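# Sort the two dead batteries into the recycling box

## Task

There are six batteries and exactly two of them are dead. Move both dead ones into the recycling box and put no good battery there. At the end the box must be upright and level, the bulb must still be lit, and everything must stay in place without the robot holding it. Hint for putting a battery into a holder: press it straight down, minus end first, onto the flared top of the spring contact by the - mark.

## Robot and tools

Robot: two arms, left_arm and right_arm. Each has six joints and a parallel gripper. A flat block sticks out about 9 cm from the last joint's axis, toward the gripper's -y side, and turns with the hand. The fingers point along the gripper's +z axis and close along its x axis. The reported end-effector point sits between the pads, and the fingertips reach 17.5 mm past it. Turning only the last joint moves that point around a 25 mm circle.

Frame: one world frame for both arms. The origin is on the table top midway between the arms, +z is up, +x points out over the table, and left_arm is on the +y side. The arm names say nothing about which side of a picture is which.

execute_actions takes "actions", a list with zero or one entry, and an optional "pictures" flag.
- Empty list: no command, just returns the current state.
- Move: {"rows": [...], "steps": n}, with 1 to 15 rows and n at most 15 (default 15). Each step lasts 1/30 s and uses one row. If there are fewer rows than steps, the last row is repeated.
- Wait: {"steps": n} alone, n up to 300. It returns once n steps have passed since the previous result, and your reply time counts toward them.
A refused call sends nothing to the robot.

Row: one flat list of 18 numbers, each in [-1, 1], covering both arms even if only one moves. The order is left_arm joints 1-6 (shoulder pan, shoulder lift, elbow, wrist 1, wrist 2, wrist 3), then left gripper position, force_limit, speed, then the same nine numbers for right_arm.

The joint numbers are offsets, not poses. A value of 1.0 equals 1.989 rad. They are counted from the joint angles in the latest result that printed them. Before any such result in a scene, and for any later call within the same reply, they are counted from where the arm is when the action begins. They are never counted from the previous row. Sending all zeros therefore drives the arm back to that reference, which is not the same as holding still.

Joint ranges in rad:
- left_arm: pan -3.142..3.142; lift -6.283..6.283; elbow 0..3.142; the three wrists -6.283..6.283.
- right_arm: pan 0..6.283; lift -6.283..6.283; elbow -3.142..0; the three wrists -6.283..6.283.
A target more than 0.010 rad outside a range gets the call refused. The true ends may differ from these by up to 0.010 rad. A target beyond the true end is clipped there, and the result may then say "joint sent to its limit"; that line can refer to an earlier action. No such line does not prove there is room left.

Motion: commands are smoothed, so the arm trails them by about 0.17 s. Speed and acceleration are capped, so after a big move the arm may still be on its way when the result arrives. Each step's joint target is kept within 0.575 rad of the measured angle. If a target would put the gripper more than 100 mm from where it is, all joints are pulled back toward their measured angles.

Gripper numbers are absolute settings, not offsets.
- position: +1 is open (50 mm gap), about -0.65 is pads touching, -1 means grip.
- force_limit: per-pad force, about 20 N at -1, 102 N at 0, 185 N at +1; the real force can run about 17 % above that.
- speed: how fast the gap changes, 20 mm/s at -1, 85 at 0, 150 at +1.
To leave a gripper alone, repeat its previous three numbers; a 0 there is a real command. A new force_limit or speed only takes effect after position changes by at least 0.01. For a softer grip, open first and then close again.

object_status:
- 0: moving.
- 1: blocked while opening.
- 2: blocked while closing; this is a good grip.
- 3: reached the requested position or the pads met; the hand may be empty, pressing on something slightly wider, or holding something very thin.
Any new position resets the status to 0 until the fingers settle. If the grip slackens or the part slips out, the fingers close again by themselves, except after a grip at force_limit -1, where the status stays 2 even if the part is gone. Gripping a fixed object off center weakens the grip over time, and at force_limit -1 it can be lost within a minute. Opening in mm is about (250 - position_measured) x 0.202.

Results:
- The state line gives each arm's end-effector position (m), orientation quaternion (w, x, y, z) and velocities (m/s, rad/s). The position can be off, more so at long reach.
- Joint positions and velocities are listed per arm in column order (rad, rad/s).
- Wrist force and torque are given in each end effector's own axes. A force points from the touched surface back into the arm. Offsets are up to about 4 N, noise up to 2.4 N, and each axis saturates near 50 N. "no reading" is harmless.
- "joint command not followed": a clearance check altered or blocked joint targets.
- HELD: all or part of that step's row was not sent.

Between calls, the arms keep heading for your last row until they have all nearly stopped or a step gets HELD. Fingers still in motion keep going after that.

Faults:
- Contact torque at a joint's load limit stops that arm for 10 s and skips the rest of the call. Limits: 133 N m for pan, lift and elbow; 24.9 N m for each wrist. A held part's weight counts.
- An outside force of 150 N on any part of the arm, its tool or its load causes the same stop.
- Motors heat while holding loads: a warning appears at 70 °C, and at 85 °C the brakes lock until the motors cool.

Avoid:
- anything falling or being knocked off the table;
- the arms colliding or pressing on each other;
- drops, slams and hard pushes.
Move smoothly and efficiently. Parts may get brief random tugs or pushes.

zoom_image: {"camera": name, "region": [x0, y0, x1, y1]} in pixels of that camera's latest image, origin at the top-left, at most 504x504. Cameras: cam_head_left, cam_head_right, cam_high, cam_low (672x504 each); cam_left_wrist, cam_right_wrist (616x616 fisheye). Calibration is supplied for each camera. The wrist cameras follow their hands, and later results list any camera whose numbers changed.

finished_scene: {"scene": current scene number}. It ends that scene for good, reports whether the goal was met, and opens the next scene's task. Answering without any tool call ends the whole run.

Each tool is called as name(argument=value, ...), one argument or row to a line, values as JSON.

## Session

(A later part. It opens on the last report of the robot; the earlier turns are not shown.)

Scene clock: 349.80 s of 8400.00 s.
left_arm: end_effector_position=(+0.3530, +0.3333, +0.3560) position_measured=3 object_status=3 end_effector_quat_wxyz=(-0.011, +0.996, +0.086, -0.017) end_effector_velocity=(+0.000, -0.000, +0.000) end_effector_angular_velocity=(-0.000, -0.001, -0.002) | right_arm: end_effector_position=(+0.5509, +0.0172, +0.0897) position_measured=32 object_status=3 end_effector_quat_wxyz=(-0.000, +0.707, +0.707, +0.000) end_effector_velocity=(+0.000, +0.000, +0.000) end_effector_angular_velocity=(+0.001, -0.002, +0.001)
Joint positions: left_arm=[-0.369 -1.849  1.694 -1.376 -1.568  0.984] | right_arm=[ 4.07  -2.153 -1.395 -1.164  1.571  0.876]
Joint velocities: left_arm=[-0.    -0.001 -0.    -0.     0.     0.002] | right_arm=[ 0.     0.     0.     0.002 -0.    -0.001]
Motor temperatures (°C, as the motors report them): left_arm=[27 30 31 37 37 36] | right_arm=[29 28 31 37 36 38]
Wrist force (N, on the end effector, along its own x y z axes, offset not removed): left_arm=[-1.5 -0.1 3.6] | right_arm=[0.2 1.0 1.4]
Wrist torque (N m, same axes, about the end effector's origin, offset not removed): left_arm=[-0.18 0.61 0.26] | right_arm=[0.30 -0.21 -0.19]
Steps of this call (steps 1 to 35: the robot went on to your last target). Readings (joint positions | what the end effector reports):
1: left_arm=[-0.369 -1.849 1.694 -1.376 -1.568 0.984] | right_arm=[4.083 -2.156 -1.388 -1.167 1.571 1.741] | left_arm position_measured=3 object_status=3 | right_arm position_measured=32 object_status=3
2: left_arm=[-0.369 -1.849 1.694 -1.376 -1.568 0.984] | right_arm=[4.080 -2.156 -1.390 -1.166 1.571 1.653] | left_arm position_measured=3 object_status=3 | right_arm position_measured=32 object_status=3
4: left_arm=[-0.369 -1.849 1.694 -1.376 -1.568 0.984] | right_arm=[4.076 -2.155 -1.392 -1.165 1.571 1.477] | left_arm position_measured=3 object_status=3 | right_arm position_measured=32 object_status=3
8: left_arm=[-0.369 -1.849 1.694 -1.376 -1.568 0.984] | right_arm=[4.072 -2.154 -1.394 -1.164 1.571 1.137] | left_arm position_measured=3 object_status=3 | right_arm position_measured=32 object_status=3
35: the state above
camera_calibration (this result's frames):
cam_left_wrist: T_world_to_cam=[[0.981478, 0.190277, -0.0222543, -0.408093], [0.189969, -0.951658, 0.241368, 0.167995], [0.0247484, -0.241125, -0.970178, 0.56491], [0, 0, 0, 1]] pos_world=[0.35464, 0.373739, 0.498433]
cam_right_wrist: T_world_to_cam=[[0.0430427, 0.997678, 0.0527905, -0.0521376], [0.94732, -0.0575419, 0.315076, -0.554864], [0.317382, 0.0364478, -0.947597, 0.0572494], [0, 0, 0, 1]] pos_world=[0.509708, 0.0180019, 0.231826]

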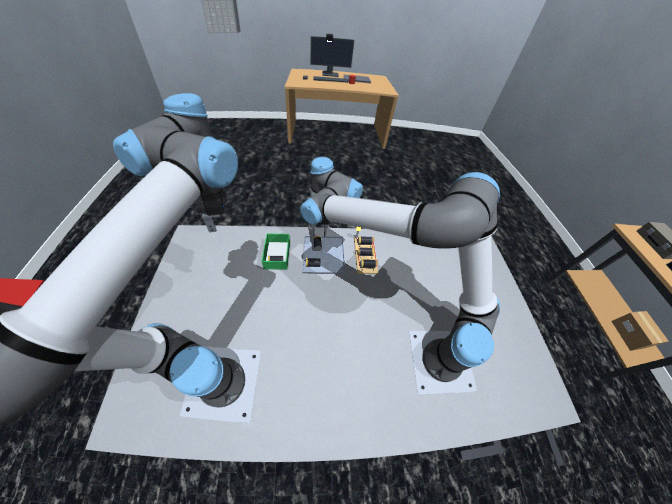

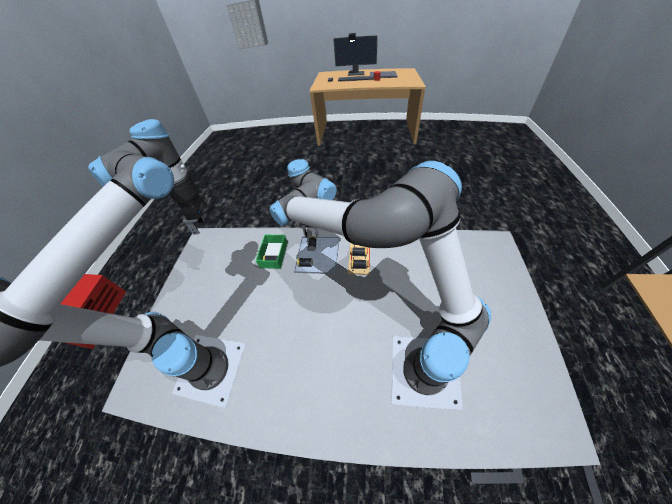

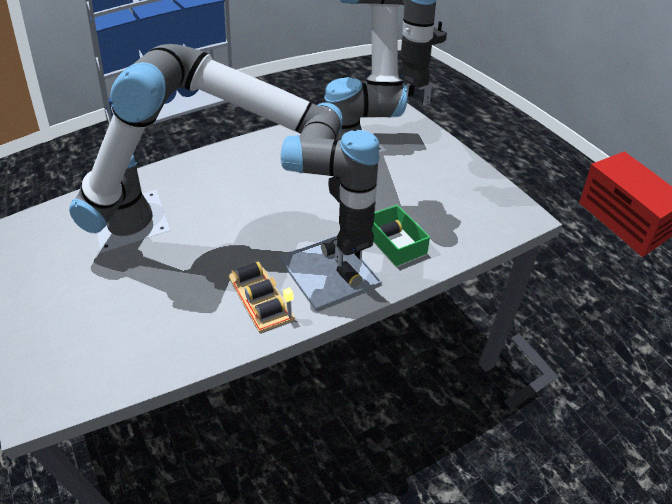

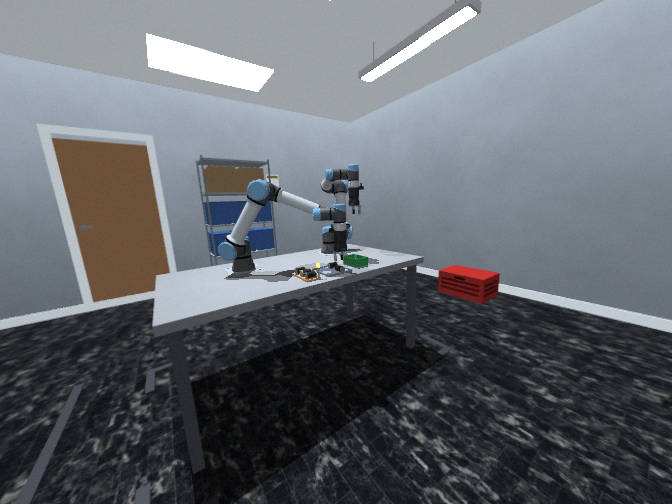

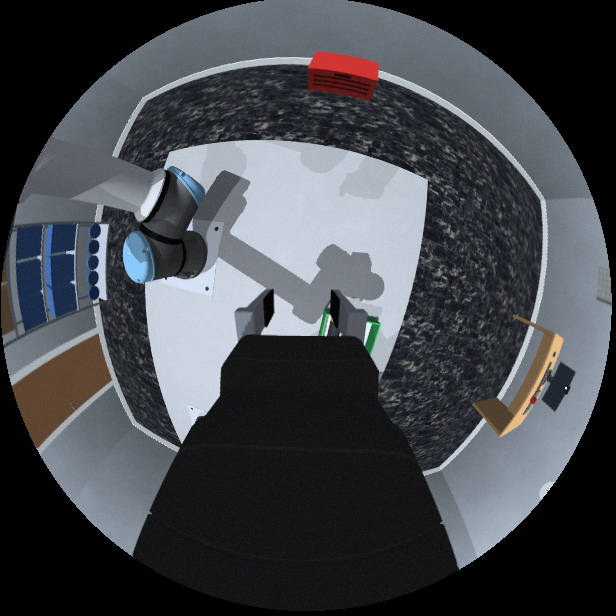

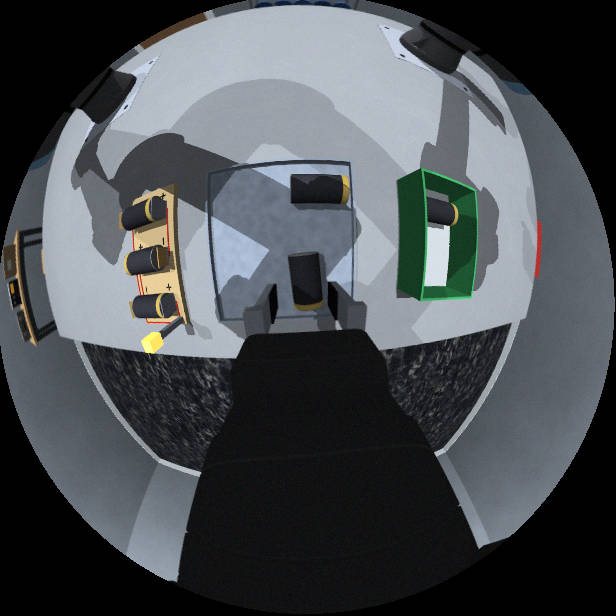

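execute_actions(
  actions=[
    {"rows":[[0,0,0,0,0,0,1,0,0,0.0065,0,0,0,0,-0.0236,0.8,0,-0.3]],"steps":15},
  ],
  pictures=false,
)

execute_actions(
  actions=[
    {"rows":[[0,0,0,0,0,0,1,0,0,0,-0.0341,-0.0322,0.0663,0,0,0.8,0,-0.3]],"steps":15},
  ],
  pictures=false,
)

execute_actions(
  actions=[
    {"steps":10},
  ],
  pictures=false,
)

execute_actions(
  actions=[
    {"rows":[[0,0,0,0,0,0,1,0,0,0,0,0,0,0,0,-1,0,-0.3]],"steps":15},
  ],
  pictures=false,
)

execute_actions(
  actions=[
    {"rows":[[0,0,0,0,0,0,1,0,0,0,0.0444,0.0419,-0.0863,0,0,-1,0,-0.3]],"steps":15},
  ],
  pictures=false,
)

execute_actions(
  actions=[
    {"steps":10},
  ],
  pictures=false,
)

execute_actions(
  actions=[
    {"rows":[[0,0,0,0,0,0,1,0,0,0.0819,-0.1377,0.2252,-0.0875,0,0.1121,-1,0,-0.3]],"steps":15},
  ],
  pictures=false,
)

execute_actions(
  actions=[
    {"steps":25},
  ],
)

Scene clock: 365.80 s of 8400.00 s.
left_arm: end_effector_position=(+0.3530, +0.3333, +0.3560) position_measured=3 object_status=3 end_effector_quat_wxyz=(-0.011, +0.996, +0.086, -0.017) end_effector_velocity=(-0.000, +0.000, -0.000) end_effector_angular_velocity=(+0.000, +0.001, +0.002) | right_arm: end_effector_position=(+0.5452, +0.0226, +0.0897) position_measured=32 object_status=3 end_effector_quat_wxyz=(-0.000, +0.686, +0.727, +0.000) end_effector_velocity=(-0.002, +0.001, +0.000) end_effector_angular_velocity=(+0.000, +0.000, +0.012)
Joint positions: left_arm=[-0.369 -1.849  1.694 -1.376 -1.568  0.984] | right_arm=[ 4.082 -2.153 -1.395 -1.164  1.571  0.83 ]
Joint velocities: left_arm=[ 0.001 -0.     0.001  0.     0.    -0.001] | right_arm=[ 0.003  0.     0.    -0.     0.    -0.009]
Motor temperatures (°C, as the motors report them): left_arm=[27 30 31 37 37 36] | right_arm=[29 28 31 37 36 38]
Wrist force (N, on the end effector, along its own x y z axes, offset not removed): left_arm=[-3.7 -1.8 3.8] | right_arm=[-0.4 1.0 2.5]
Wrist torque (N m, same axes, about the end effector's origin, offset not removed): left_arm=[-0.41 0.76 0.20] | right_arm=[0.27 -0.14 -0.08]
Steps of this call (steps 1 to 15: the robot went on to your last target; steps 16 to 90: nothing new was sent; then 12.50 s passed at rest; steps 91 to 105: all 15 steps of this action). Readings (joint positions | what the end effector reports):
91: left_arm=[-0.369 -1.849 1.694 -1.376 -1.568 0.984] | right_arm=[4.070 -2.153 -1.395 -1.164 1.571 0.875] | left_arm position_measured=3 object_status=3 | right_arm position_measured=32 object_status=3
92: left_arm=[-0.369 -1.849 1.694 -1.376 -1.568 0.984] | right_arm=[4.071 -2.153 -1.395 -1.164 1.571 0.871] | left_arm position_measured=3 object_status=3 | right_arm position_measured=32 object_status=3
94: left_arm=[-0.369 -1.849 1.694 -1.376 -1.568 0.984] | right_arm=[4.076 -2.153 -1.395 -1.164 1.571 0.854] | left_arm position_measured=3 object_status=3 | right_arm position_measured=32 object_status=3
98: left_arm=[-0.369 -1.849 1.694 -1.376 -1.568 0.984] | right_arm=[4.080 -2.153 -1.395 -1.164 1.571 0.837] | left_arm position_measured=3 object_status=3 | right_arm position_measured=32 object_status=3
105: the state above

Scene clock: 366.30 s of 8400.00 s.
left_arm: end_effector_position=(+0.3530, +0.3333, +0.3560) position_measured=3 object_status=3 end_effector_quat_wxyz=(-0.011, +0.996, +0.086, -0.017) end_effector_velocity=(+0.000, +0.000, +0.000) end_effector_angular_velocity=(-0.000, -0.000, -0.002) | right_arm: end_effector_position=(+0.5452, +0.0226, +0.0285) position_measured=32 object_status=3 end_effector_quat_wxyz=(-0.000, +0.686, +0.728, +0.000) end_effector_velocity=(-0.000, -0.001, -0.012) end_effector_angular_velocity=(+0.000, -0.000, -0.001)
Joint positions: left_arm=[-0.369 -1.849  1.694 -1.376 -1.568  0.984] | right_arm=[ 4.082 -2.219 -1.458 -1.035  1.571  0.83 ]
Joint velocities: left_arm=[ 0.     0.    -0.001 -0.    -0.     0.002] | right_arm=[-0.    -0.014 -0.013  0.027 -0.     0.001]
Motor temperatures (°C, as the motors report them): left_arm=[27 30 31 37 37 36] | right_arm=[29 28 31 37 36 38]
Wrist force (N, on the end effector, along its own x y z axes, offset not removed): left_arm=[1.2 0.2 0.9] | right_arm=[0.6 0.0 2.7]
Wrist torque (N m, same axes, about the end effector's origin, offset not removed): left_arm=[-0.18 0.02 -0.02] | right_arm=[0.10 -0.24 -0.13]
Steps of this call (steps 1 to 15: all 15 steps of this action). Readings (joint positions | what the end effector reports):
1: left_arm=[-0.369 -1.849 1.694 -1.376 -1.568 0.984] | right_arm=[4.082 -2.153 -1.395 -1.163 1.571 0.829] | left_arm position_measured=3 object_status=3 | right_arm position_measured=32 object_status=3
2: left_arm=[-0.369 -1.849 1.694 -1.376 -1.568 0.984] | right_arm=[4.082 -2.158 -1.401 -1.157 1.571 0.829] | left_arm position_measured=3 object_status=3 | right_arm position_measured=32 object_status=3
4: left_arm=[-0.369 -1.849 1.694 -1.376 -1.568 0.984] | right_arm=[4.082 -2.183 -1.424 -1.115 1.571 0.829] | left_arm position_measured=3 object_status=3 | right_arm position_measured=32 object_status=3
8: left_arm=[-0.369 -1.849 1.694 -1.376 -1.568 0.984] | right_arm=[4.082 -2.209 -1.448 -1.058 1.571 0.829] | left_arm position_measured=3 object_status=3 | right_arm position_measured=32 object_status=3
15: the state above

Scene clock: 366.63 s of 8400.00 s.
left_arm: end_effector_position=(+0.3530, +0.3333, +0.3560) position_measured=3 object_status=3 end_effector_quat_wxyz=(-0.011, +0.996, +0.086, -0.017) end_effector_velocity=(-0.000, +0.000, -0.000) end_effector_angular_velocity=(+0.000, +0.000, -0.001) | right_arm: end_effector_position=(+0.5452, +0.0226, +0.0271) position_measured=32 object_status=3 end_effector_quat_wxyz=(-0.000, +0.686, +0.727, +0.000) end_effector_velocity=(+0.000, +0.000, -0.000) end_effector_angular_velocity=(+0.001, -0.001, +0.000)
Joint positions: left_arm=[-0.369 -1.849  1.694 -1.376 -1.568  0.984] | right_arm=[ 4.082 -2.221 -1.459 -1.032  1.571  0.83 ]
Joint velocities: left_arm=[ 0.    -0.     0.     0.    -0.     0.001] | right_arm=[ 0.    -0.    -0.001  0.002 -0.    -0.   ]
Motor temperatures (°C, as the motors report them): left_arm=[27 30 31 37 37 36] | right_arm=[29 28 31 37 36 38]
Wrist force (N, on the end effector, along its own x y z axes, offset not removed): left_arm=[-1.7 0.9 1.3] | right_arm=[0.8 0.1 1.8]
Wrist torque (N m, same axes, about the end effector's origin, offset not removed): left_arm=[-0.26 0.49 0.15] | right_arm=[0.10 -0.31 -0.10]
Steps of this call (steps 1 to 10: the robot went on to your last target). Readings (joint positions | what the end effector reports):
1: left_arm=[-0.369 -1.849 1.694 -1.376 -1.568 0.984] | right_arm=[4.082 -2.220 -1.458 -1.034 1.571 0.830] | left_arm position_measured=3 object_status=3 | right_arm position_measured=32 object_status=3
2: left_arm=[-0.369 -1.849 1.694 -1.376 -1.568 0.984] | right_arm=[4.082 -2.220 -1.458 -1.034 1.571 0.830] | left_arm position_measured=3 object_status=3 | right_arm position_measured=32 object_status=3
4: left_arm=[-0.369 -1.849 1.694 -1.376 -1.568 0.984] | right_arm=[4.082 -2.220 -1.459 -1.033 1.571 0.830] | left_arm position_measured=3 object_status=3 | right_arm position_measured=32 object_status=3
8: left_arm=[-0.369 -1.849 1.694 -1.376 -1.568 0.984] | right_arm=[4.082 -2.221 -1.459 -1.032 1.571 0.830] | left_arm position_measured=3 object_status=3 | right_arm position_measured=32 object_status=3
10: the state above

Scene clock: 367.13 s of 8400.00 s.
left_arm: end_effector_position=(+0.3530, +0.3333, +0.3560) position_measured=3 object_status=3 end_effector_quat_wxyz=(-0.011, +0.996, +0.086, -0.017) end_effector_velocity=(+0.000, -0.000, -0.001) end_effector_angular_velocity=(+0.000, +0.001, -0.001) | right_arm: end_effector_position=(+0.5452, +0.0226, +0.0271) position_measured=94 object_status=2 end_effector_quat_wxyz=(-0.000, +0.686, +0.727, +0.000) end_effector_velocity=(+0.000, -0.000, -0.000) end_effector_angular_velocity=(-0.001, +0.000, -0.001)
Joint positions: left_arm=[-0.369 -1.849  1.694 -1.376 -1.568  0.984] | right_arm=[ 4.082 -2.221 -1.459 -1.032  1.571  0.83 ]
Joint velocities: left_arm=[-0.     0.001  0.001 -0.     0.     0.001] | right_arm=[-0.001 -0.    -0.    -0.    -0.     0.   ]
Motor temperatures (°C, as the motors report them): left_arm=[27 30 31 37 37 36] | right_arm=[29 28 31 37 36 38]
Wrist force (N, on the end effector, along its own x y z axes, offset not removed): left_arm=[-4.2 2.4 1.6] | right_arm=[0.0 -0.4 2.2]
Wrist torque (N m, same axes, about the end effector's origin, offset not removed): left_arm=[0.17 0.87 0.22] | right_arm=[0.03 -0.18 -0.18]
Steps of this call (steps 1 to 15: all 15 steps of this action). Readings (joint positions | what the end effector reports):
1: left_arm=[-0.369 -1.849 1.694 -1.376 -1.568 0.984] | right_arm=[4.082 -2.221 -1.459 -1.032 1.571 0.830] | left_arm position_measured=3 object_status=3 | right_arm position_measured=37 object_status=0
2: left_arm=[-0.369 -1.849 1.694 -1.376 -1.568 0.984] | right_arm=[4.082 -2.221 -1.459 -1.032 1.571 0.830] | left_arm position_measured=3 object_status=3 | right_arm position_measured=47 object_status=0
4: left_arm=[-0.369 -1.849 1.694 -1.376 -1.568 0.984] | right_arm=[4.082 -2.221 -1.459 -1.032 1.571 0.830] | left_arm position_measured=3 object_status=3 | right_arm position_measured=69 object_status=0
8: left_arm=[-0.369 -1.849 1.694 -1.376 -1.568 0.984] | right_arm=[4.082 -2.221 -1.459 -1.032 1.571 0.830] | left_arm position_measured=3 object_status=3 | right_arm position_measured=94 object_status=0
15: the state above

Scene clock: 367.63 s of 8400.00 s.
left_arm: end_effector_position=(+0.3530, +0.3333, +0.3560) position_measured=3 object_status=3 end_effector_quat_wxyz=(-0.011, +0.996, +0.086, -0.017) end_effector_velocity=(+0.000, -0.000, -0.000) end_effector_angular_velocity=(-0.000, -0.000, -0.000) | right_arm: end_effector_position=(+0.5445, +0.0217, +0.1068) position_measured=94 object_status=2 end_effector_quat_wxyz=(-0.000, +0.686, +0.727, +0.000) end_effector_velocity=(-0.002, -0.002, +0.017) end_effector_angular_velocity=(-0.005, +0.004, +0.001)
Joint positions: left_arm=[-0.369 -1.849  1.694 -1.376 -1.568  0.984] | right_arm=[ 4.082 -2.135 -1.378 -1.198  1.571  0.83 ]
Joint velocities: left_arm=[ 0.     0.    -0.    -0.001  0.     0.   ] | right_arm=[ 0.     0.019  0.018 -0.044 -0.    -0.   ]
Motor temperatures (°C, as the motors report them): left_arm=[27 30 31 37 37 36] | right_arm=[29 28 31 37 36 38]
Wrist force (N, on the end effector, along its own x y z axes, offset not removed): left_arm=[-1.6 -0.6 1.4] | right_arm=[0.0 -0.2 2.4]
Wrist torque (N m, same axes, about the end effector's origin, offset not removed): left_arm=[-0.41 0.37 0.24] | right_arm=[0.05 -0.18 -0.16]
Steps of this call (steps 1 to 15: all 15 steps of this action). Readings (joint positions | what the end effector reports):
1: left_arm=[-0.369 -1.849 1.694 -1.376 -1.568 0.984] | right_arm=[4.082 -2.221 -1.459 -1.032 1.571 0.830] | left_arm position_measured=3 object_status=3 | right_arm position_measured=94 object_status=2
2: left_arm=[-0.369 -1.849 1.694 -1.376 -1.568 0.984] | right_arm=[4.082 -2.216 -1.454 -1.038 1.571 0.830] | left_arm position_measured=3 object_status=3 | right_arm position_measured=94 object_status=2
4: left_arm=[-0.369 -1.849 1.694 -1.376 -1.568 0.984] | right_arm=[4.082 -2.184 -1.424 -1.088 1.571 0.830] | left_arm position_measured=3 object_status=3 | right_arm position_measured=94 object_status=2
8: left_arm=[-0.369 -1.849 1.694 -1.376 -1.568 0.984] | right_arm=[4.082 -2.149 -1.391 -1.166 1.571 0.830] | left_arm position_measured=3 object_status=3 | right_arm position_measured=94 object_status=2
15: the state above

Scene clock: 367.97 s of 8400.00 s.
left_arm: end_effector_position=(+0.3530, +0.3333, +0.3560) position_measured=3 object_status=3 end_effector_quat_wxyz=(-0.011, +0.996, +0.086, -0.017) end_effector_velocity=(+0.000, -0.000, -0.000) end_effector_angular_velocity=(+0.000, +0.000, -0.000) | right_arm: end_effector_position=(+0.5443, +0.0215, +0.1088) position_measured=94 object_status=2 end_effector_quat_wxyz=(-0.000, +0.686, +0.727, +0.000) end_effector_velocity=(-0.001, -0.000, -0.000) end_effector_angular_velocity=(-0.003, +0.003, +0.001)
Joint positions: left_arm=[-0.369 -1.849  1.694 -1.376 -1.568  0.984] | right_arm=[ 4.082 -2.133 -1.376 -1.203  1.571  0.83 ]
Joint velocities: left_arm=[-0.  0. -0. -0.  0. -0.] | right_arm=[ 0.    -0.001  0.001 -0.004  0.    -0.   ]
Motor temperatures (°C, as the motors report them): left_arm=[27 30 31 37 37 36] | right_arm=[29 28 31 37 36 38]
Wrist force (N, on the end effector, along its own x y z axes, offset not removed): left_arm=[0.3 -0.1 2.1] | right_arm=[1.3 -0.5 4.6]
Wrist torque (N m, same axes, about the end effector's origin, offset not removed): left_arm=[-0.32 0.19 0.09] | right_arm=[0.10 -0.35 -0.19]
Steps of this call (steps 1 to 10: the robot went on to your last target). Readings (joint positions | what the end effector reports):
1: left_arm=[-0.369 -1.849 1.694 -1.376 -1.568 0.984] | right_arm=[4.082 -2.134 -1.377 -1.200 1.571 0.830] | left_arm position_measured=3 object_status=3 | right_arm position_measured=94 object_status=2
2: left_arm=[-0.369 -1.849 1.694 -1.376 -1.568 0.984] | right_arm=[4.082 -2.134 -1.377 -1.201 1.571 0.830] | left_arm position_measured=3 object_status=3 | right_arm position_measured=94 object_status=2
4: left_arm=[-0.369 -1.849 1.694 -1.376 -1.568 0.984] | right_arm=[4.082 -2.133 -1.377 -1.202 1.571 0.830] | left_arm position_measured=3 object_status=3 | right_arm position_measured=94 object_status=2
8: left_arm=[-0.369 -1.849 1.694 -1.376 -1.568 0.984] | right_arm=[4.082 -2.133 -1.376 -1.203 1.571 0.830] | left_arm position_measured=3 object_status=3 | right_arm position_measured=94 object_status=2
10: the state above

Scene clock: 368.47 s of 8400.00 s.
left_arm: end_effector_position=(+0.3530, +0.3333, +0.3560) position_measured=3 object_status=3 end_effector_quat_wxyz=(-0.011, +0.996, +0.086, -0.017) end_effector_velocity=(-0.000, +0.000, +0.000) end_effector_angular_velocity=(-0.000, -0.000, +0.001) | right_arm: end_effector_position=(+0.5196, +0.1871, +0.0995) position_measured=94 object_status=2 end_effector_quat_wxyz=(+0.000, +0.706, +0.708, -0.001) end_effector_velocity=(-0.019, +0.093, +0.002) end_effector_angular_velocity=(+0.025, -0.015, -0.034)
Joint positions: left_arm=[-0.369 -1.849  1.694 -1.376 -1.568  0.984] | right_arm=[ 4.236 -2.39  -0.959 -1.367  1.571  1.039]
Joint velocities: left_arm=[ 0.001 -0.     0.     0.    -0.     0.   ] | right_arm=[ 0.08  -0.145  0.262 -0.088 -0.     0.114]
Motor temperatures (°C, as the motors report them): left_arm=[27 30 31 37 37 36] | right_arm=[29 28 31 37 36 38]
Wrist force (N, on the end effector, along its own x y z axes, offset not removed): left_arm=[0.4 0.6 1.1] | right_arm=[0.9 -0.2 3.6]
Wrist torque (N m, same axes, about the end effector's origin, offset not removed): left_arm=[-0.17 0.15 0.02] | right_arm=[0.09 -0.28 -0.16]
Steps of this call (steps 1 to 15: all 15 steps of this action). Readings (joint positions | what the end effector reports):
1: left_arm=[-0.369 -1.849 1.694 -1.376 -1.568 0.984] | right_arm=[4.083 -2.133 -1.376 -1.203 1.571 0.830] | left_arm position_measured=3 object_status=3 | right_arm position_measured=94 object_status=2
2: left_arm=[-0.369 -1.849 1.694 -1.376 -1.568 0.984] | right_arm=[4.088 -2.139 -1.370 -1.209 1.571 0.836] | left_arm position_measured=3 object_status=3 | right_arm position_measured=94 object_status=2
4: left_arm=[-0.369 -1.849 1.694 -1.376 -1.568 0.984] | right_arm=[4.120 -2.186 -1.312 -1.243 1.571 0.877] | left_arm position_measured=3 object_status=3 | right_arm position_measured=94 object_status=2
8: left_arm=[-0.369 -1.849 1.694 -1.376 -1.568 0.984] | right_arm=[4.179 -2.289 -1.138 -1.306 1.571 0.959] | left_arm position_measured=3 object_status=3 | right_arm position_measured=94 object_status=2
15: the state above

Scene clock: 369.30 s of 8400.00 s.
left_arm: end_effector_position=(+0.3530, +0.3333, +0.3560) position_measured=3 object_status=3 end_effector_quat_wxyz=(-0.011, +0.996, +0.086, -0.017) end_effector_velocity=(-0.000, +0.000, +0.000) end_effector_angular_velocity=(-0.000, -0.000, +0.001) | right_arm: end_effector_position=(+0.5171, +0.1980, +0.0996) position_measured=94 object_status=2 end_effector_quat_wxyz=(-0.000, +0.708, +0.707, +0.000) end_effector_velocity=(-0.001, +0.000, +0.001) end_effector_angular_velocity=(+0.000, +0.000, +0.001)
Joint positions: left_arm=[-0.369 -1.849  1.694 -1.376 -1.568  0.984] | right_arm=[ 4.245 -2.407 -0.928 -1.377  1.571  1.053]
Joint velocities: left_arm=[ 0.001 -0.    -0.     0.    -0.    -0.001] | right_arm=[ 0.001  0.001  0.    -0.001  0.     0.   ]
Motor temperatures (°C, as the motors report them): left_arm=[27 30 31 37 37 36] | right_arm=[29 28 31 37 36 38]
Wrist force (N, on the end effector, along its own x y z axes, offset not removed): left_arm=[-0.4 -1.7 -2.2] | right_arm=[-1.3 0.9 3.7]
Wrist torque (N m, same axes, about the end effector's origin, offset not removed): left_arm=[-0.63 0.18 0.19] | right_arm=[0.27 0.05 -0.01]
Steps of this call (steps 1 to 25: the robot went on to your last target). Readings (joint positions | what the end effector reports):
1: left_arm=[-0.369 -1.849 1.694 -1.376 -1.568 0.984] | right_arm=[4.238 -2.394 -0.951 -1.370 1.571 1.043] | left_arm position_measured=3 object_status=3 | right_arm position_measured=94 object_status=2
2: left_arm=[-0.369 -1.849 1.694 -1.376 -1.568 0.984] | right_arm=[4.240 -2.397 -0.945 -1.371 1.571 1.045] | left_arm position_measured=3 object_status=3 | right_arm position_measured=94 object_status=2
4: left_arm=[-0.369 -1.849 1.694 -1.376 -1.568 0.984] | right_arm=[4.242 -2.401 -0.938 -1.374 1.571 1.048] | left_arm position_measured=3 object_status=3 | right_arm position_measured=94 object_status=2
8: left_arm=[-0.369 -1.849 1.694 -1.376 -1.568 0.984] | right_arm=[4.244 -2.405 -0.931 -1.376 1.571 1.051] | left_arm position_measured=3 object_status=3 | right_arm position_measured=94 object_status=2
25: the state above
camera_calibration (this result's frames):
cam_left_wrist: T_world_to_cam=[[0.981478, 0.190277, -0.0222542, -0.408093], [0.189969, -0.951658, 0.241368, 0.167995], [0.0247485, -0.241125, -0.970178, 0.56491], [0, 0, 0, 1]] pos_world=[0.35464, 0.373739, 0.498433]
cam_right_wrist: T_world_to_cam=[[0.0446534, 0.997604, 0.052835, -0.232442], [0.947256, -0.0590819, 0.314983, -0.515276], [0.31735, 0.0359832, -0.947625, 0.0709221], [0, 0, 0, 1]] pos_world=[0.475971, 0.198889, 0.241792]

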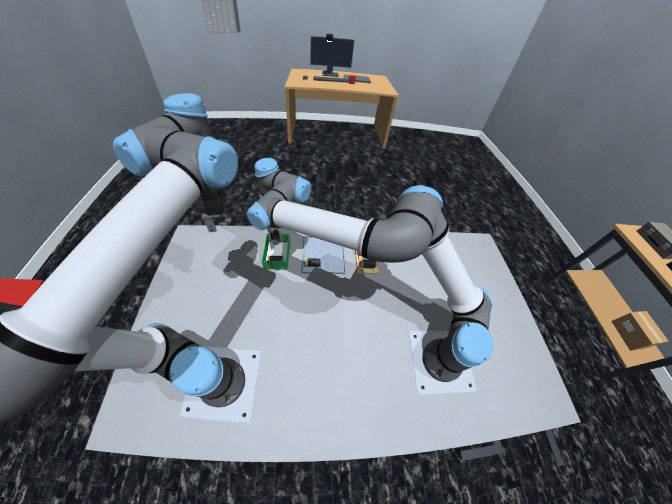

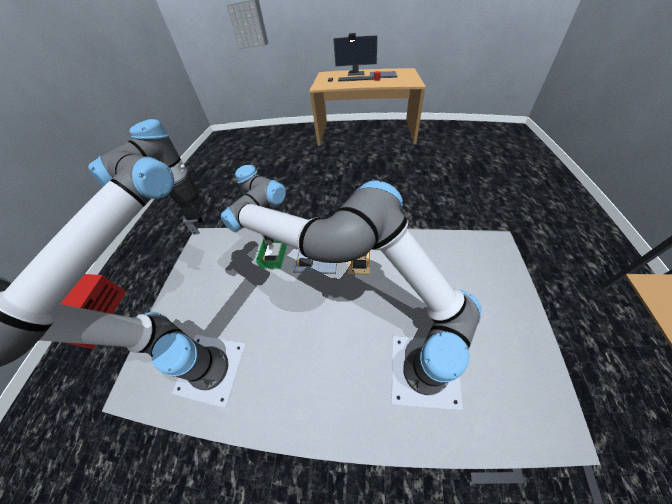

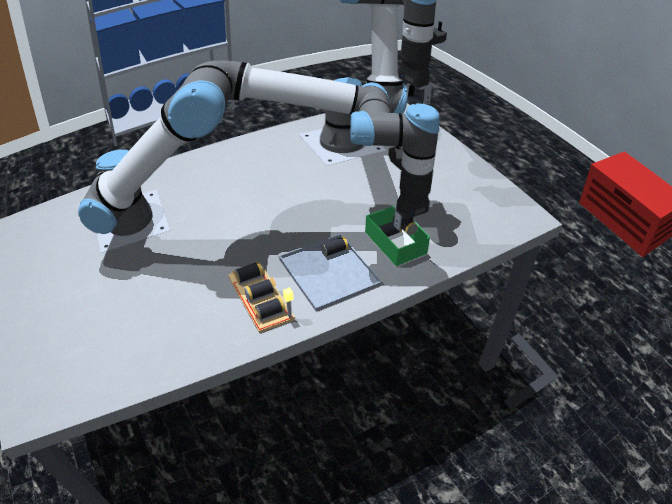

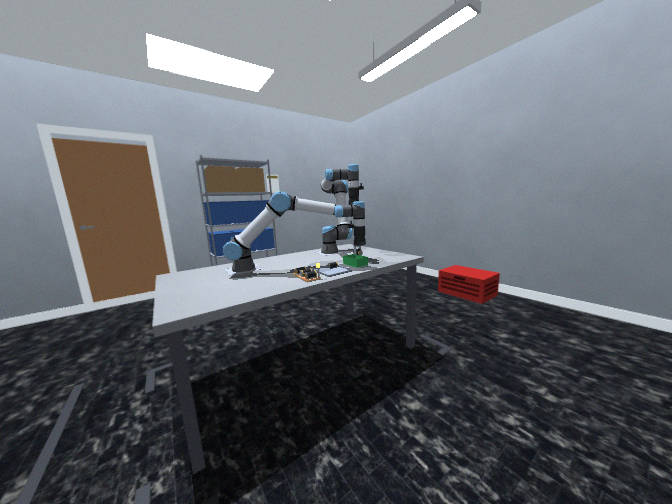

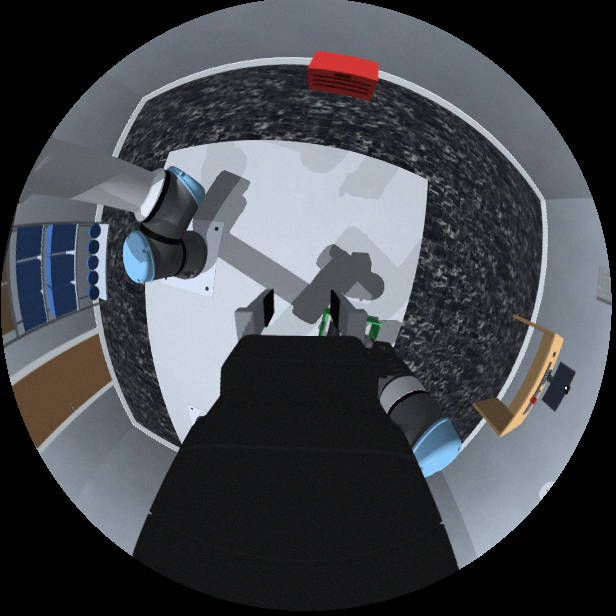

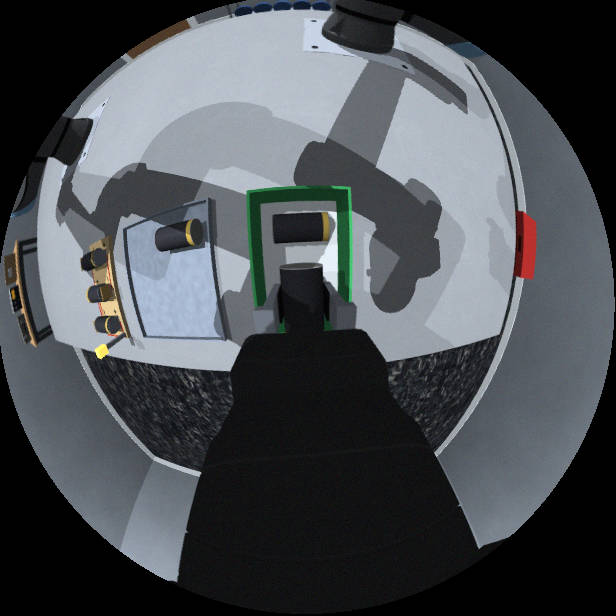

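Good. Lower.

execute_actions(
  actions=[
    {"rows":[[0,0,0,0,0,0,1,0,0,0,-0.0257,-0.044,0.0697,0,0,-1,0,-0.3]],"steps":15},
  ],
  pictures=false,
)

execute_actions(
  actions=[
    {"steps":10},
  ],
  pictures=false,
)

execute_actions(
  actions=[
    {"rows":[[0,0,0,0,0,0,1,0,0,0,-0.0007,-0.001,0.0017,0,0,-1,0,-0.3]],"steps":12},
  ],
  pictures=false,
)

execute_actions(
  actions=[
    {"rows":[[0,0,0,0,0,0,1,0,0,0,0,0,0,0,0,0.6,0,-0.5]],"steps":12},
  ],
  pictures=false,
)

execute_actions(
  actions=[
    {"rows":[[0,0,0,0,0,0,1,0,0,0,0.0265,0.0452,-0.0717,0,0,0.6,0,-0.5]],"steps":15},
  ],
)

Scene clock: 375.47 s of 8400.00 s.
left_arm: end_effector_position=(+0.3530, +0.3333, +0.3560) position_measured=3 object_status=3 end_effector_quat_wxyz=(-0.011, +0.996, +0.086, -0.017) end_effector_velocity=(-0.000, -0.000, +0.000) end_effector_angular_velocity=(-0.000, -0.001, +0.000) | right_arm: end_effector_position=(+0.5171, +0.1981, +0.0324) position_measured=94 object_status=2 end_effector_quat_wxyz=(-0.000, +0.708, +0.707, -0.000) end_effector_velocity=(+0.000, -0.000, -0.014) end_effector_angular_velocity=(+0.003, -0.001, -0.000)
Joint positions: left_arm=[-0.369 -1.849  1.694 -1.376 -1.568  0.984] | right_arm=[ 4.245 -2.456 -1.013 -1.242  1.571  1.053]
Joint velocities: left_arm=[-0.001 -0.001 -0.    -0.    -0.    -0.001] | right_arm=[-0.    -0.01  -0.019  0.032  0.    -0.   ]
Motor temperatures (°C, as the motors report them): left_arm=[27 30 31 37 37 36] | right_arm=[29 28 31 37 36 38]
Wrist force (N, on the end effector, along its own x y z axes, offset not removed): left_arm=[-5.7 2.0 0.5] | right_arm=[-0.4 -0.5 4.5]
Wrist torque (N m, same axes, about the end effector's origin, offset not removed): left_arm=[0.09 1.03 0.14] | right_arm=[0.02 -0.14 -0.08]
Steps of this call (steps 1 to 15: the robot went on to your last target; steps 16 to 90: nothing new was sent; then 2.67 s passed at rest; steps 91 to 105: all 15 steps of this action). Readings (joint positions | what the end effector reports):
91: left_arm=[-0.369 -1.849 1.694 -1.376 -1.568 0.984] | right_arm=[4.245 -2.407 -0.928 -1.377 1.571 1.053] | left_arm position_measured=3 object_status=3 | right_arm position_measured=94 object_status=2
92: left_arm=[-0.369 -1.849 1.694 -1.376 -1.568 0.984] | right_arm=[4.245 -2.411 -0.934 -1.371 1.571 1.053] | left_arm position_measured=3 object_status=3 | right_arm position_measured=94 object_status=2
94: left_arm=[-0.369 -1.849 1.694 -1.376 -1.568 0.984] | right_arm=[4.245 -2.430 -0.964 -1.328 1.571 1.053] | left_arm position_measured=3 object_status=3 | right_arm position_measured=94 object_status=2
98: left_arm=[-0.369 -1.849 1.694 -1.376 -1.568 0.984] | right_arm=[4.245 -2.449 -0.999 -1.267 1.571 1.053] | left_arm position_measured=3 object_status=3 | right_arm position_measured=94 object_status=2
105: the state above

Scene clock: 375.80 s of 8400.00 s.
left_arm: end_effector_position=(+0.3530, +0.3333, +0.3560) position_measured=3 object_status=3 end_effector_quat_wxyz=(-0.011, +0.996, +0.086, -0.017) end_effector_velocity=(-0.000, +0.000, -0.000) end_effector_angular_velocity=(+0.000, +0.000, +0.002) | right_arm: end_effector_position=(+0.5171, +0.1981, +0.0308) position_measured=94 object_status=2 end_effector_quat_wxyz=(-0.000, +0.708, +0.707, +0.000) end_effector_velocity=(+0.001, +0.000, -0.000) end_effector_angular_velocity=(+0.002, -0.002, -0.001)
Joint positions: left_arm=[-0.369 -1.849  1.694 -1.376 -1.568  0.984] | right_arm=[ 4.245 -2.458 -1.016 -1.239  1.571  1.053]
Joint velocities: left_arm=[ 0.     0.     0.    -0.    -0.    -0.002] | right_arm=[-0.001 -0.    -0.001  0.004 -0.     0.   ]
Motor temperatures (°C, as the motors report them): left_arm=[27 30 31 37 37 36] | right_arm=[29 28 31 37 36 38]
Wrist force (N, on the end effector, along its own x y z axes, offset not removed): left_arm=[0.4 2.0 4.8] | right_arm=[0.2 -0.8 3.6]
Wrist torque (N m, same axes, about the end effector's origin, offset not removed): left_arm=[0.24 0.07 -0.01] | right_arm=[-0.01 -0.29 -0.10]
Steps of this call (steps 1 to 10: the robot went on to your last target). Readings (joint positions | what the end effector reports):
1: left_arm=[-0.369 -1.849 1.694 -1.376 -1.568 0.984] | right_arm=[4.245 -2.457 -1.014 -1.241 1.571 1.053] | left_arm position_measured=3 object_status=3 | right_arm position_measured=94 object_status=2
2: left_arm=[-0.369 -1.849 1.694 -1.376 -1.568 0.984] | right_arm=[4.245 -2.457 -1.014 -1.241 1.571 1.053] | left_arm position_measured=3 object_status=3 | right_arm position_measured=94 object_status=2
4: left_arm=[-0.369 -1.849 1.694 -1.376 -1.568 0.984] | right_arm=[4.245 -2.457 -1.015 -1.240 1.571 1.053] | left_arm position_measured=3 object_status=3 | right_arm position_measured=94 object_status=2
8: left_arm=[-0.369 -1.849 1.694 -1.376 -1.568 0.984] | right_arm=[4.245 -2.458 -1.015 -1.239 1.571 1.053] | left_arm position_measured=3 object_status=3 | right_arm position_measured=94 object_status=2
10: the state above

Scene clock: 376.20 s of 8400.00 s.
left_arm: end_effector_position=(+0.3530, +0.3333, +0.3560) position_measured=3 object_status=3 end_effector_quat_wxyz=(-0.011, +0.996, +0.086, -0.017) end_effector_velocity=(-0.000, -0.000, +0.000) end_effector_angular_velocity=(-0.000, -0.000, -0.001) | right_arm: end_effector_position=(+0.5171, +0.1980, +0.0292) position_measured=94 object_status=2 end_effector_quat_wxyz=(-0.000, +0.708, +0.707, +0.000) end_effector_velocity=(+0.001, +0.000, -0.001) end_effector_angular_velocity=(+0.001, -0.001, -0.001)
Joint positions: left_arm=[-0.369 -1.849  1.694 -1.376 -1.568  0.984] | right_arm=[ 4.245 -2.459 -1.017 -1.236  1.571  1.053]
Joint velocities: left_arm=[-0.    -0.     0.     0.    -0.     0.001] | right_arm=[-0.    -0.001 -0.001  0.004  0.     0.   ]
Motor temperatures (°C, as the motors report them): left_arm=[27 30 31 37 37 36] | right_arm=[29 28 31 37 36 38]
Wrist force (N, on the end effector, along its own x y z axes, offset not removed): left_arm=[-0.3 2.7 1.1] | right_arm=[-0.2 0.3 3.1]
Wrist torque (N m, same axes, about the end effector's origin, offset not removed): left_arm=[0.26 0.20 0.08] | right_arm=[0.14 -0.13 -0.13]
Steps of this call (steps 1 to 12: all 12 steps of this action). Readings (joint positions | what the end effector reports):
1: left_arm=[-0.369 -1.849 1.694 -1.376 -1.568 0.984] | right_arm=[4.245 -2.458 -1.016 -1.239 1.571 1.053] | left_arm position_measured=3 object_status=3 | right_arm position_measured=94 object_status=2
2: left_arm=[-0.369 -1.849 1.694 -1.376 -1.568 0.984] | right_arm=[4.245 -2.458 -1.016 -1.238 1.571 1.053] | left_arm position_measured=3 object_status=3 | right_arm position_measured=94 object_status=2
4: left_arm=[-0.369 -1.849 1.694 -1.376 -1.568 0.984] | right_arm=[4.245 -2.458 -1.017 -1.237 1.571 1.053] | left_arm position_measured=3 object_status=3 | right_arm position_measured=94 object_status=2
8: left_arm=[-0.369 -1.849 1.694 -1.376 -1.568 0.984] | right_arm=[4.245 -2.459 -1.017 -1.236 1.571 1.053] | left_arm position_measured=3 object_status=3 | right_arm position_measured=94 object_status=2
12: the state above

Scene clock: 376.60 s of 8400.00 s.
left_arm: end_effector_position=(+0.3530, +0.3333, +0.3560) position_measured=3 object_status=3 end_effector_quat_wxyz=(-0.011, +0.996, +0.086, -0.017) end_effector_velocity=(+0.000, -0.000, -0.000) end_effector_angular_velocity=(+0.000, +0.001, -0.000) | right_arm: end_effector_position=(+0.5171, +0.1980, +0.0291) position_measured=63 object_status=3 end_effector_quat_wxyz=(-0.000, +0.708, +0.707, +0.000) end_effector_velocity=(-0.000, -0.000, -0.000) end_effector_angular_velocity=(-0.002, +0.001, -0.000)
Joint positions: left_arm=[-0.369 -1.849  1.694 -1.376 -1.568  0.984] | right_arm=[ 4.245 -2.459 -1.017 -1.236  1.571  1.053]
Joint velocities: left_arm=[-0.001  0.001  0.    -0.     0.    -0.   ] | right_arm=[-0.    -0.     0.    -0.001  0.     0.   ]
Motor temperatures (°C, as the motors report them): left_arm=[27 30 31 37 37 36] | right_arm=[29 28 31 37 36 38]
Wrist force (N, on the end effector, along its own x y z axes, offset not removed): left_arm=[-2.8 -0.2 0.7] | right_arm=[1.7 1.0 2.9]
Wrist torque (N m, same axes, about the end effector's origin, offset not removed): left_arm=[-0.12 0.59 0.21] | right_arm=[0.28 -0.39 -0.18]
Steps of this call (steps 1 to 12: all 12 steps of this action). Readings (joint positions | what the end effector reports):
1: left_arm=[-0.369 -1.849 1.694 -1.376 -1.568 0.984] | right_arm=[4.245 -2.459 -1.017 -1.236 1.571 1.053] | left_arm position_measured=3 object_status=3 | right_arm position_measured=91 object_status=0
2: left_arm=[-0.369 -1.849 1.694 -1.376 -1.568 0.984] | right_arm=[4.245 -2.459 -1.017 -1.236 1.571 1.053] | left_arm position_measured=3 object_status=3 | right_arm position_measured=82 object_status=0
4: left_arm=[-0.369 -1.849 1.694 -1.376 -1.568 0.984] | right_arm=[4.245 -2.459 -1.017 -1.236 1.571 1.053] | left_arm position_measured=3 object_status=3 | right_arm position_measured=66 object_status=0
8: left_arm=[-0.369 -1.849 1.694 -1.376 -1.568 0.984] | right_arm=[4.245 -2.459 -1.017 -1.236 1.571 1.053] | left_arm position_measured=3 object_status=3 | right_arm position_measured=63 object_status=0
12: the state above

Scene clock: 377.10 s of 8400.00 s.
left_arm: end_effector_position=(+0.3530, +0.3333, +0.3560) position_measured=3 object_status=3 end_effector_quat_wxyz=(-0.011, +0.996, +0.086, -0.017) end_effector_velocity=(-0.000, -0.000, +0.000) end_effector_angular_velocity=(-0.000, -0.000, +0.001) | right_arm: end_effector_position=(+0.5172, +0.1982, +0.0983) position_measured=63 object_status=3 end_effector_quat_wxyz=(-0.000, +0.708, +0.707, +0.000) end_effector_velocity=(-0.001, -0.002, +0.015) end_effector_angular_velocity=(-0.004, +0.002, -0.001)
Joint positions: left_arm=[-0.369 -1.849  1.694 -1.376 -1.568  0.984] | right_arm=[ 4.245 -2.408 -0.93  -1.374  1.571  1.053]
Joint velocities: left_arm=[-0.    -0.001  0.     0.     0.    -0.001] | right_arm=[-0.001  0.011  0.02  -0.035 -0.    -0.   ]
Motor temperatures (°C, as the motors report them): left_arm=[27 30 31 37 37 36] | right_arm=[29 28 31 37 36 38]
Wrist force (N, on the end effector, along its own x y z axes, offset not removed): left_arm=[-0.2 2.6 0.1] | right_arm=[0.5 -0.3 1.9]
Wrist torque (N m, same axes, about the end effector's origin, offset not removed): left_arm=[0.12 0.18 0.01] | right_arm=[0.08 -0.22 -0.15]
Steps of this call (steps 1 to 15: all 15 steps of this action). Readings (joint positions | what the end effector reports):
1: left_arm=[-0.369 -1.849 1.694 -1.376 -1.568 0.984] | right_arm=[4.245 -2.459 -1.017 -1.236 1.571 1.053] | left_arm position_measured=3 object_status=3 | right_arm position_measured=63 object_status=3
2: left_arm=[-0.369 -1.849 1.694 -1.376 -1.568 0.984] | right_arm=[4.245 -2.455 -1.012 -1.242 1.571 1.053] | left_arm position_measured=3 object_status=3 | right_arm position_measured=63 object_status=3
4: left_arm=[-0.369 -1.849 1.694 -1.376 -1.568 0.984] | right_arm=[4.245 -2.435 -0.981 -1.286 1.571 1.053] | left_arm position_measured=3 object_status=3 | right_arm position_measured=63 object_status=3
8: left_arm=[-0.369 -1.849 1.694 -1.376 -1.568 0.984] | right_arm=[4.245 -2.415 -0.944 -1.349 1.571 1.053] | left_arm position_measured=3 object_status=3 | right_arm position_measured=63 object_status=3
15: the state above
camera_calibration (this result's frames):
cam_left_wrist: T_world_to_cam=[[0.981478, 0.190277, -0.0222541, -0.408093], [0.189969, -0.951658, 0.241368, 0.167995], [0.0247486, -0.241125, -0.970178, 0.56491], [0, 0, 0, 1]] pos_world=[0.35464, 0.373739, 0.498433]
cam_right_wrist: T_world_to_cam=[[0.0446327, 0.997588, 0.0531619, -0.232554], [0.947201, -0.059172, 0.315133, -0.514891], [0.317518, 0.0362898, -0.947557, 0.0695076], [0, 0, 0, 1]] pos_world=[0.476015, 0.199003, 0.240485]

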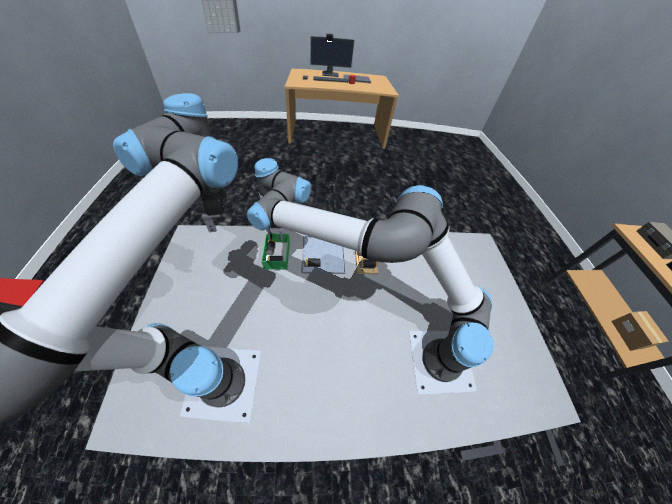

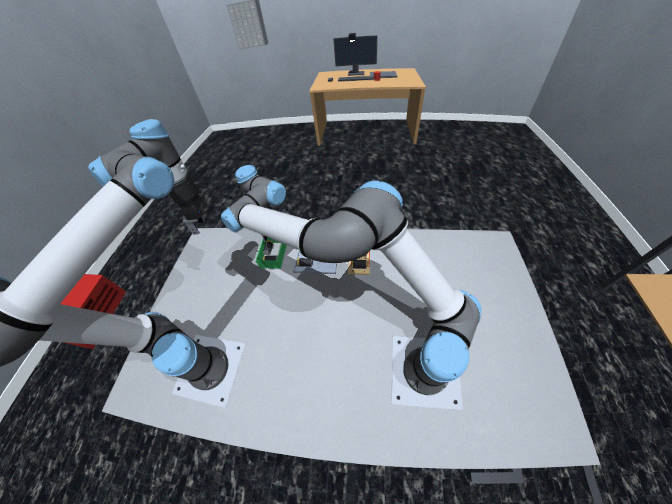

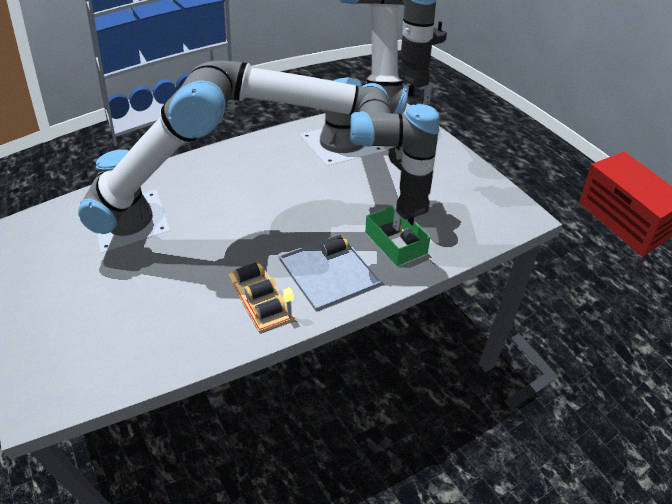

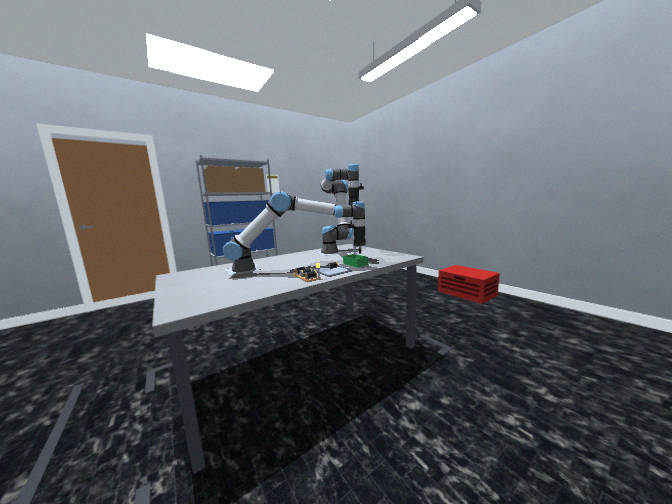

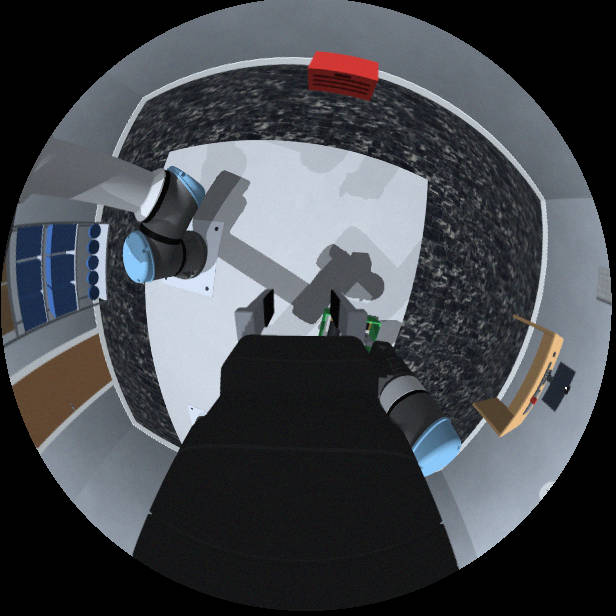

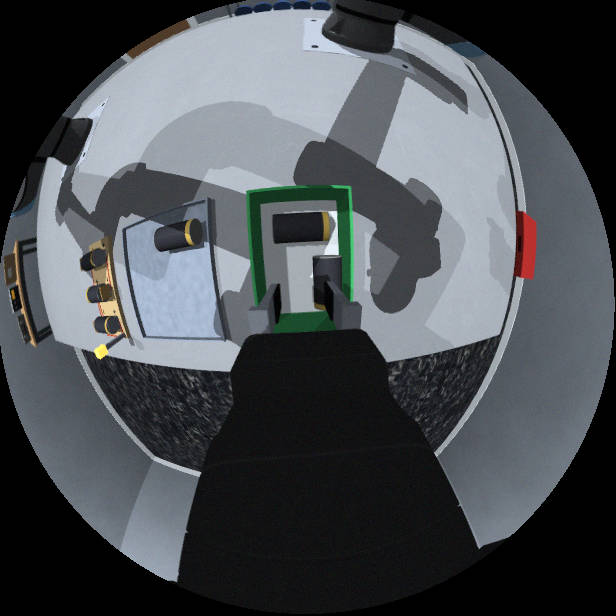

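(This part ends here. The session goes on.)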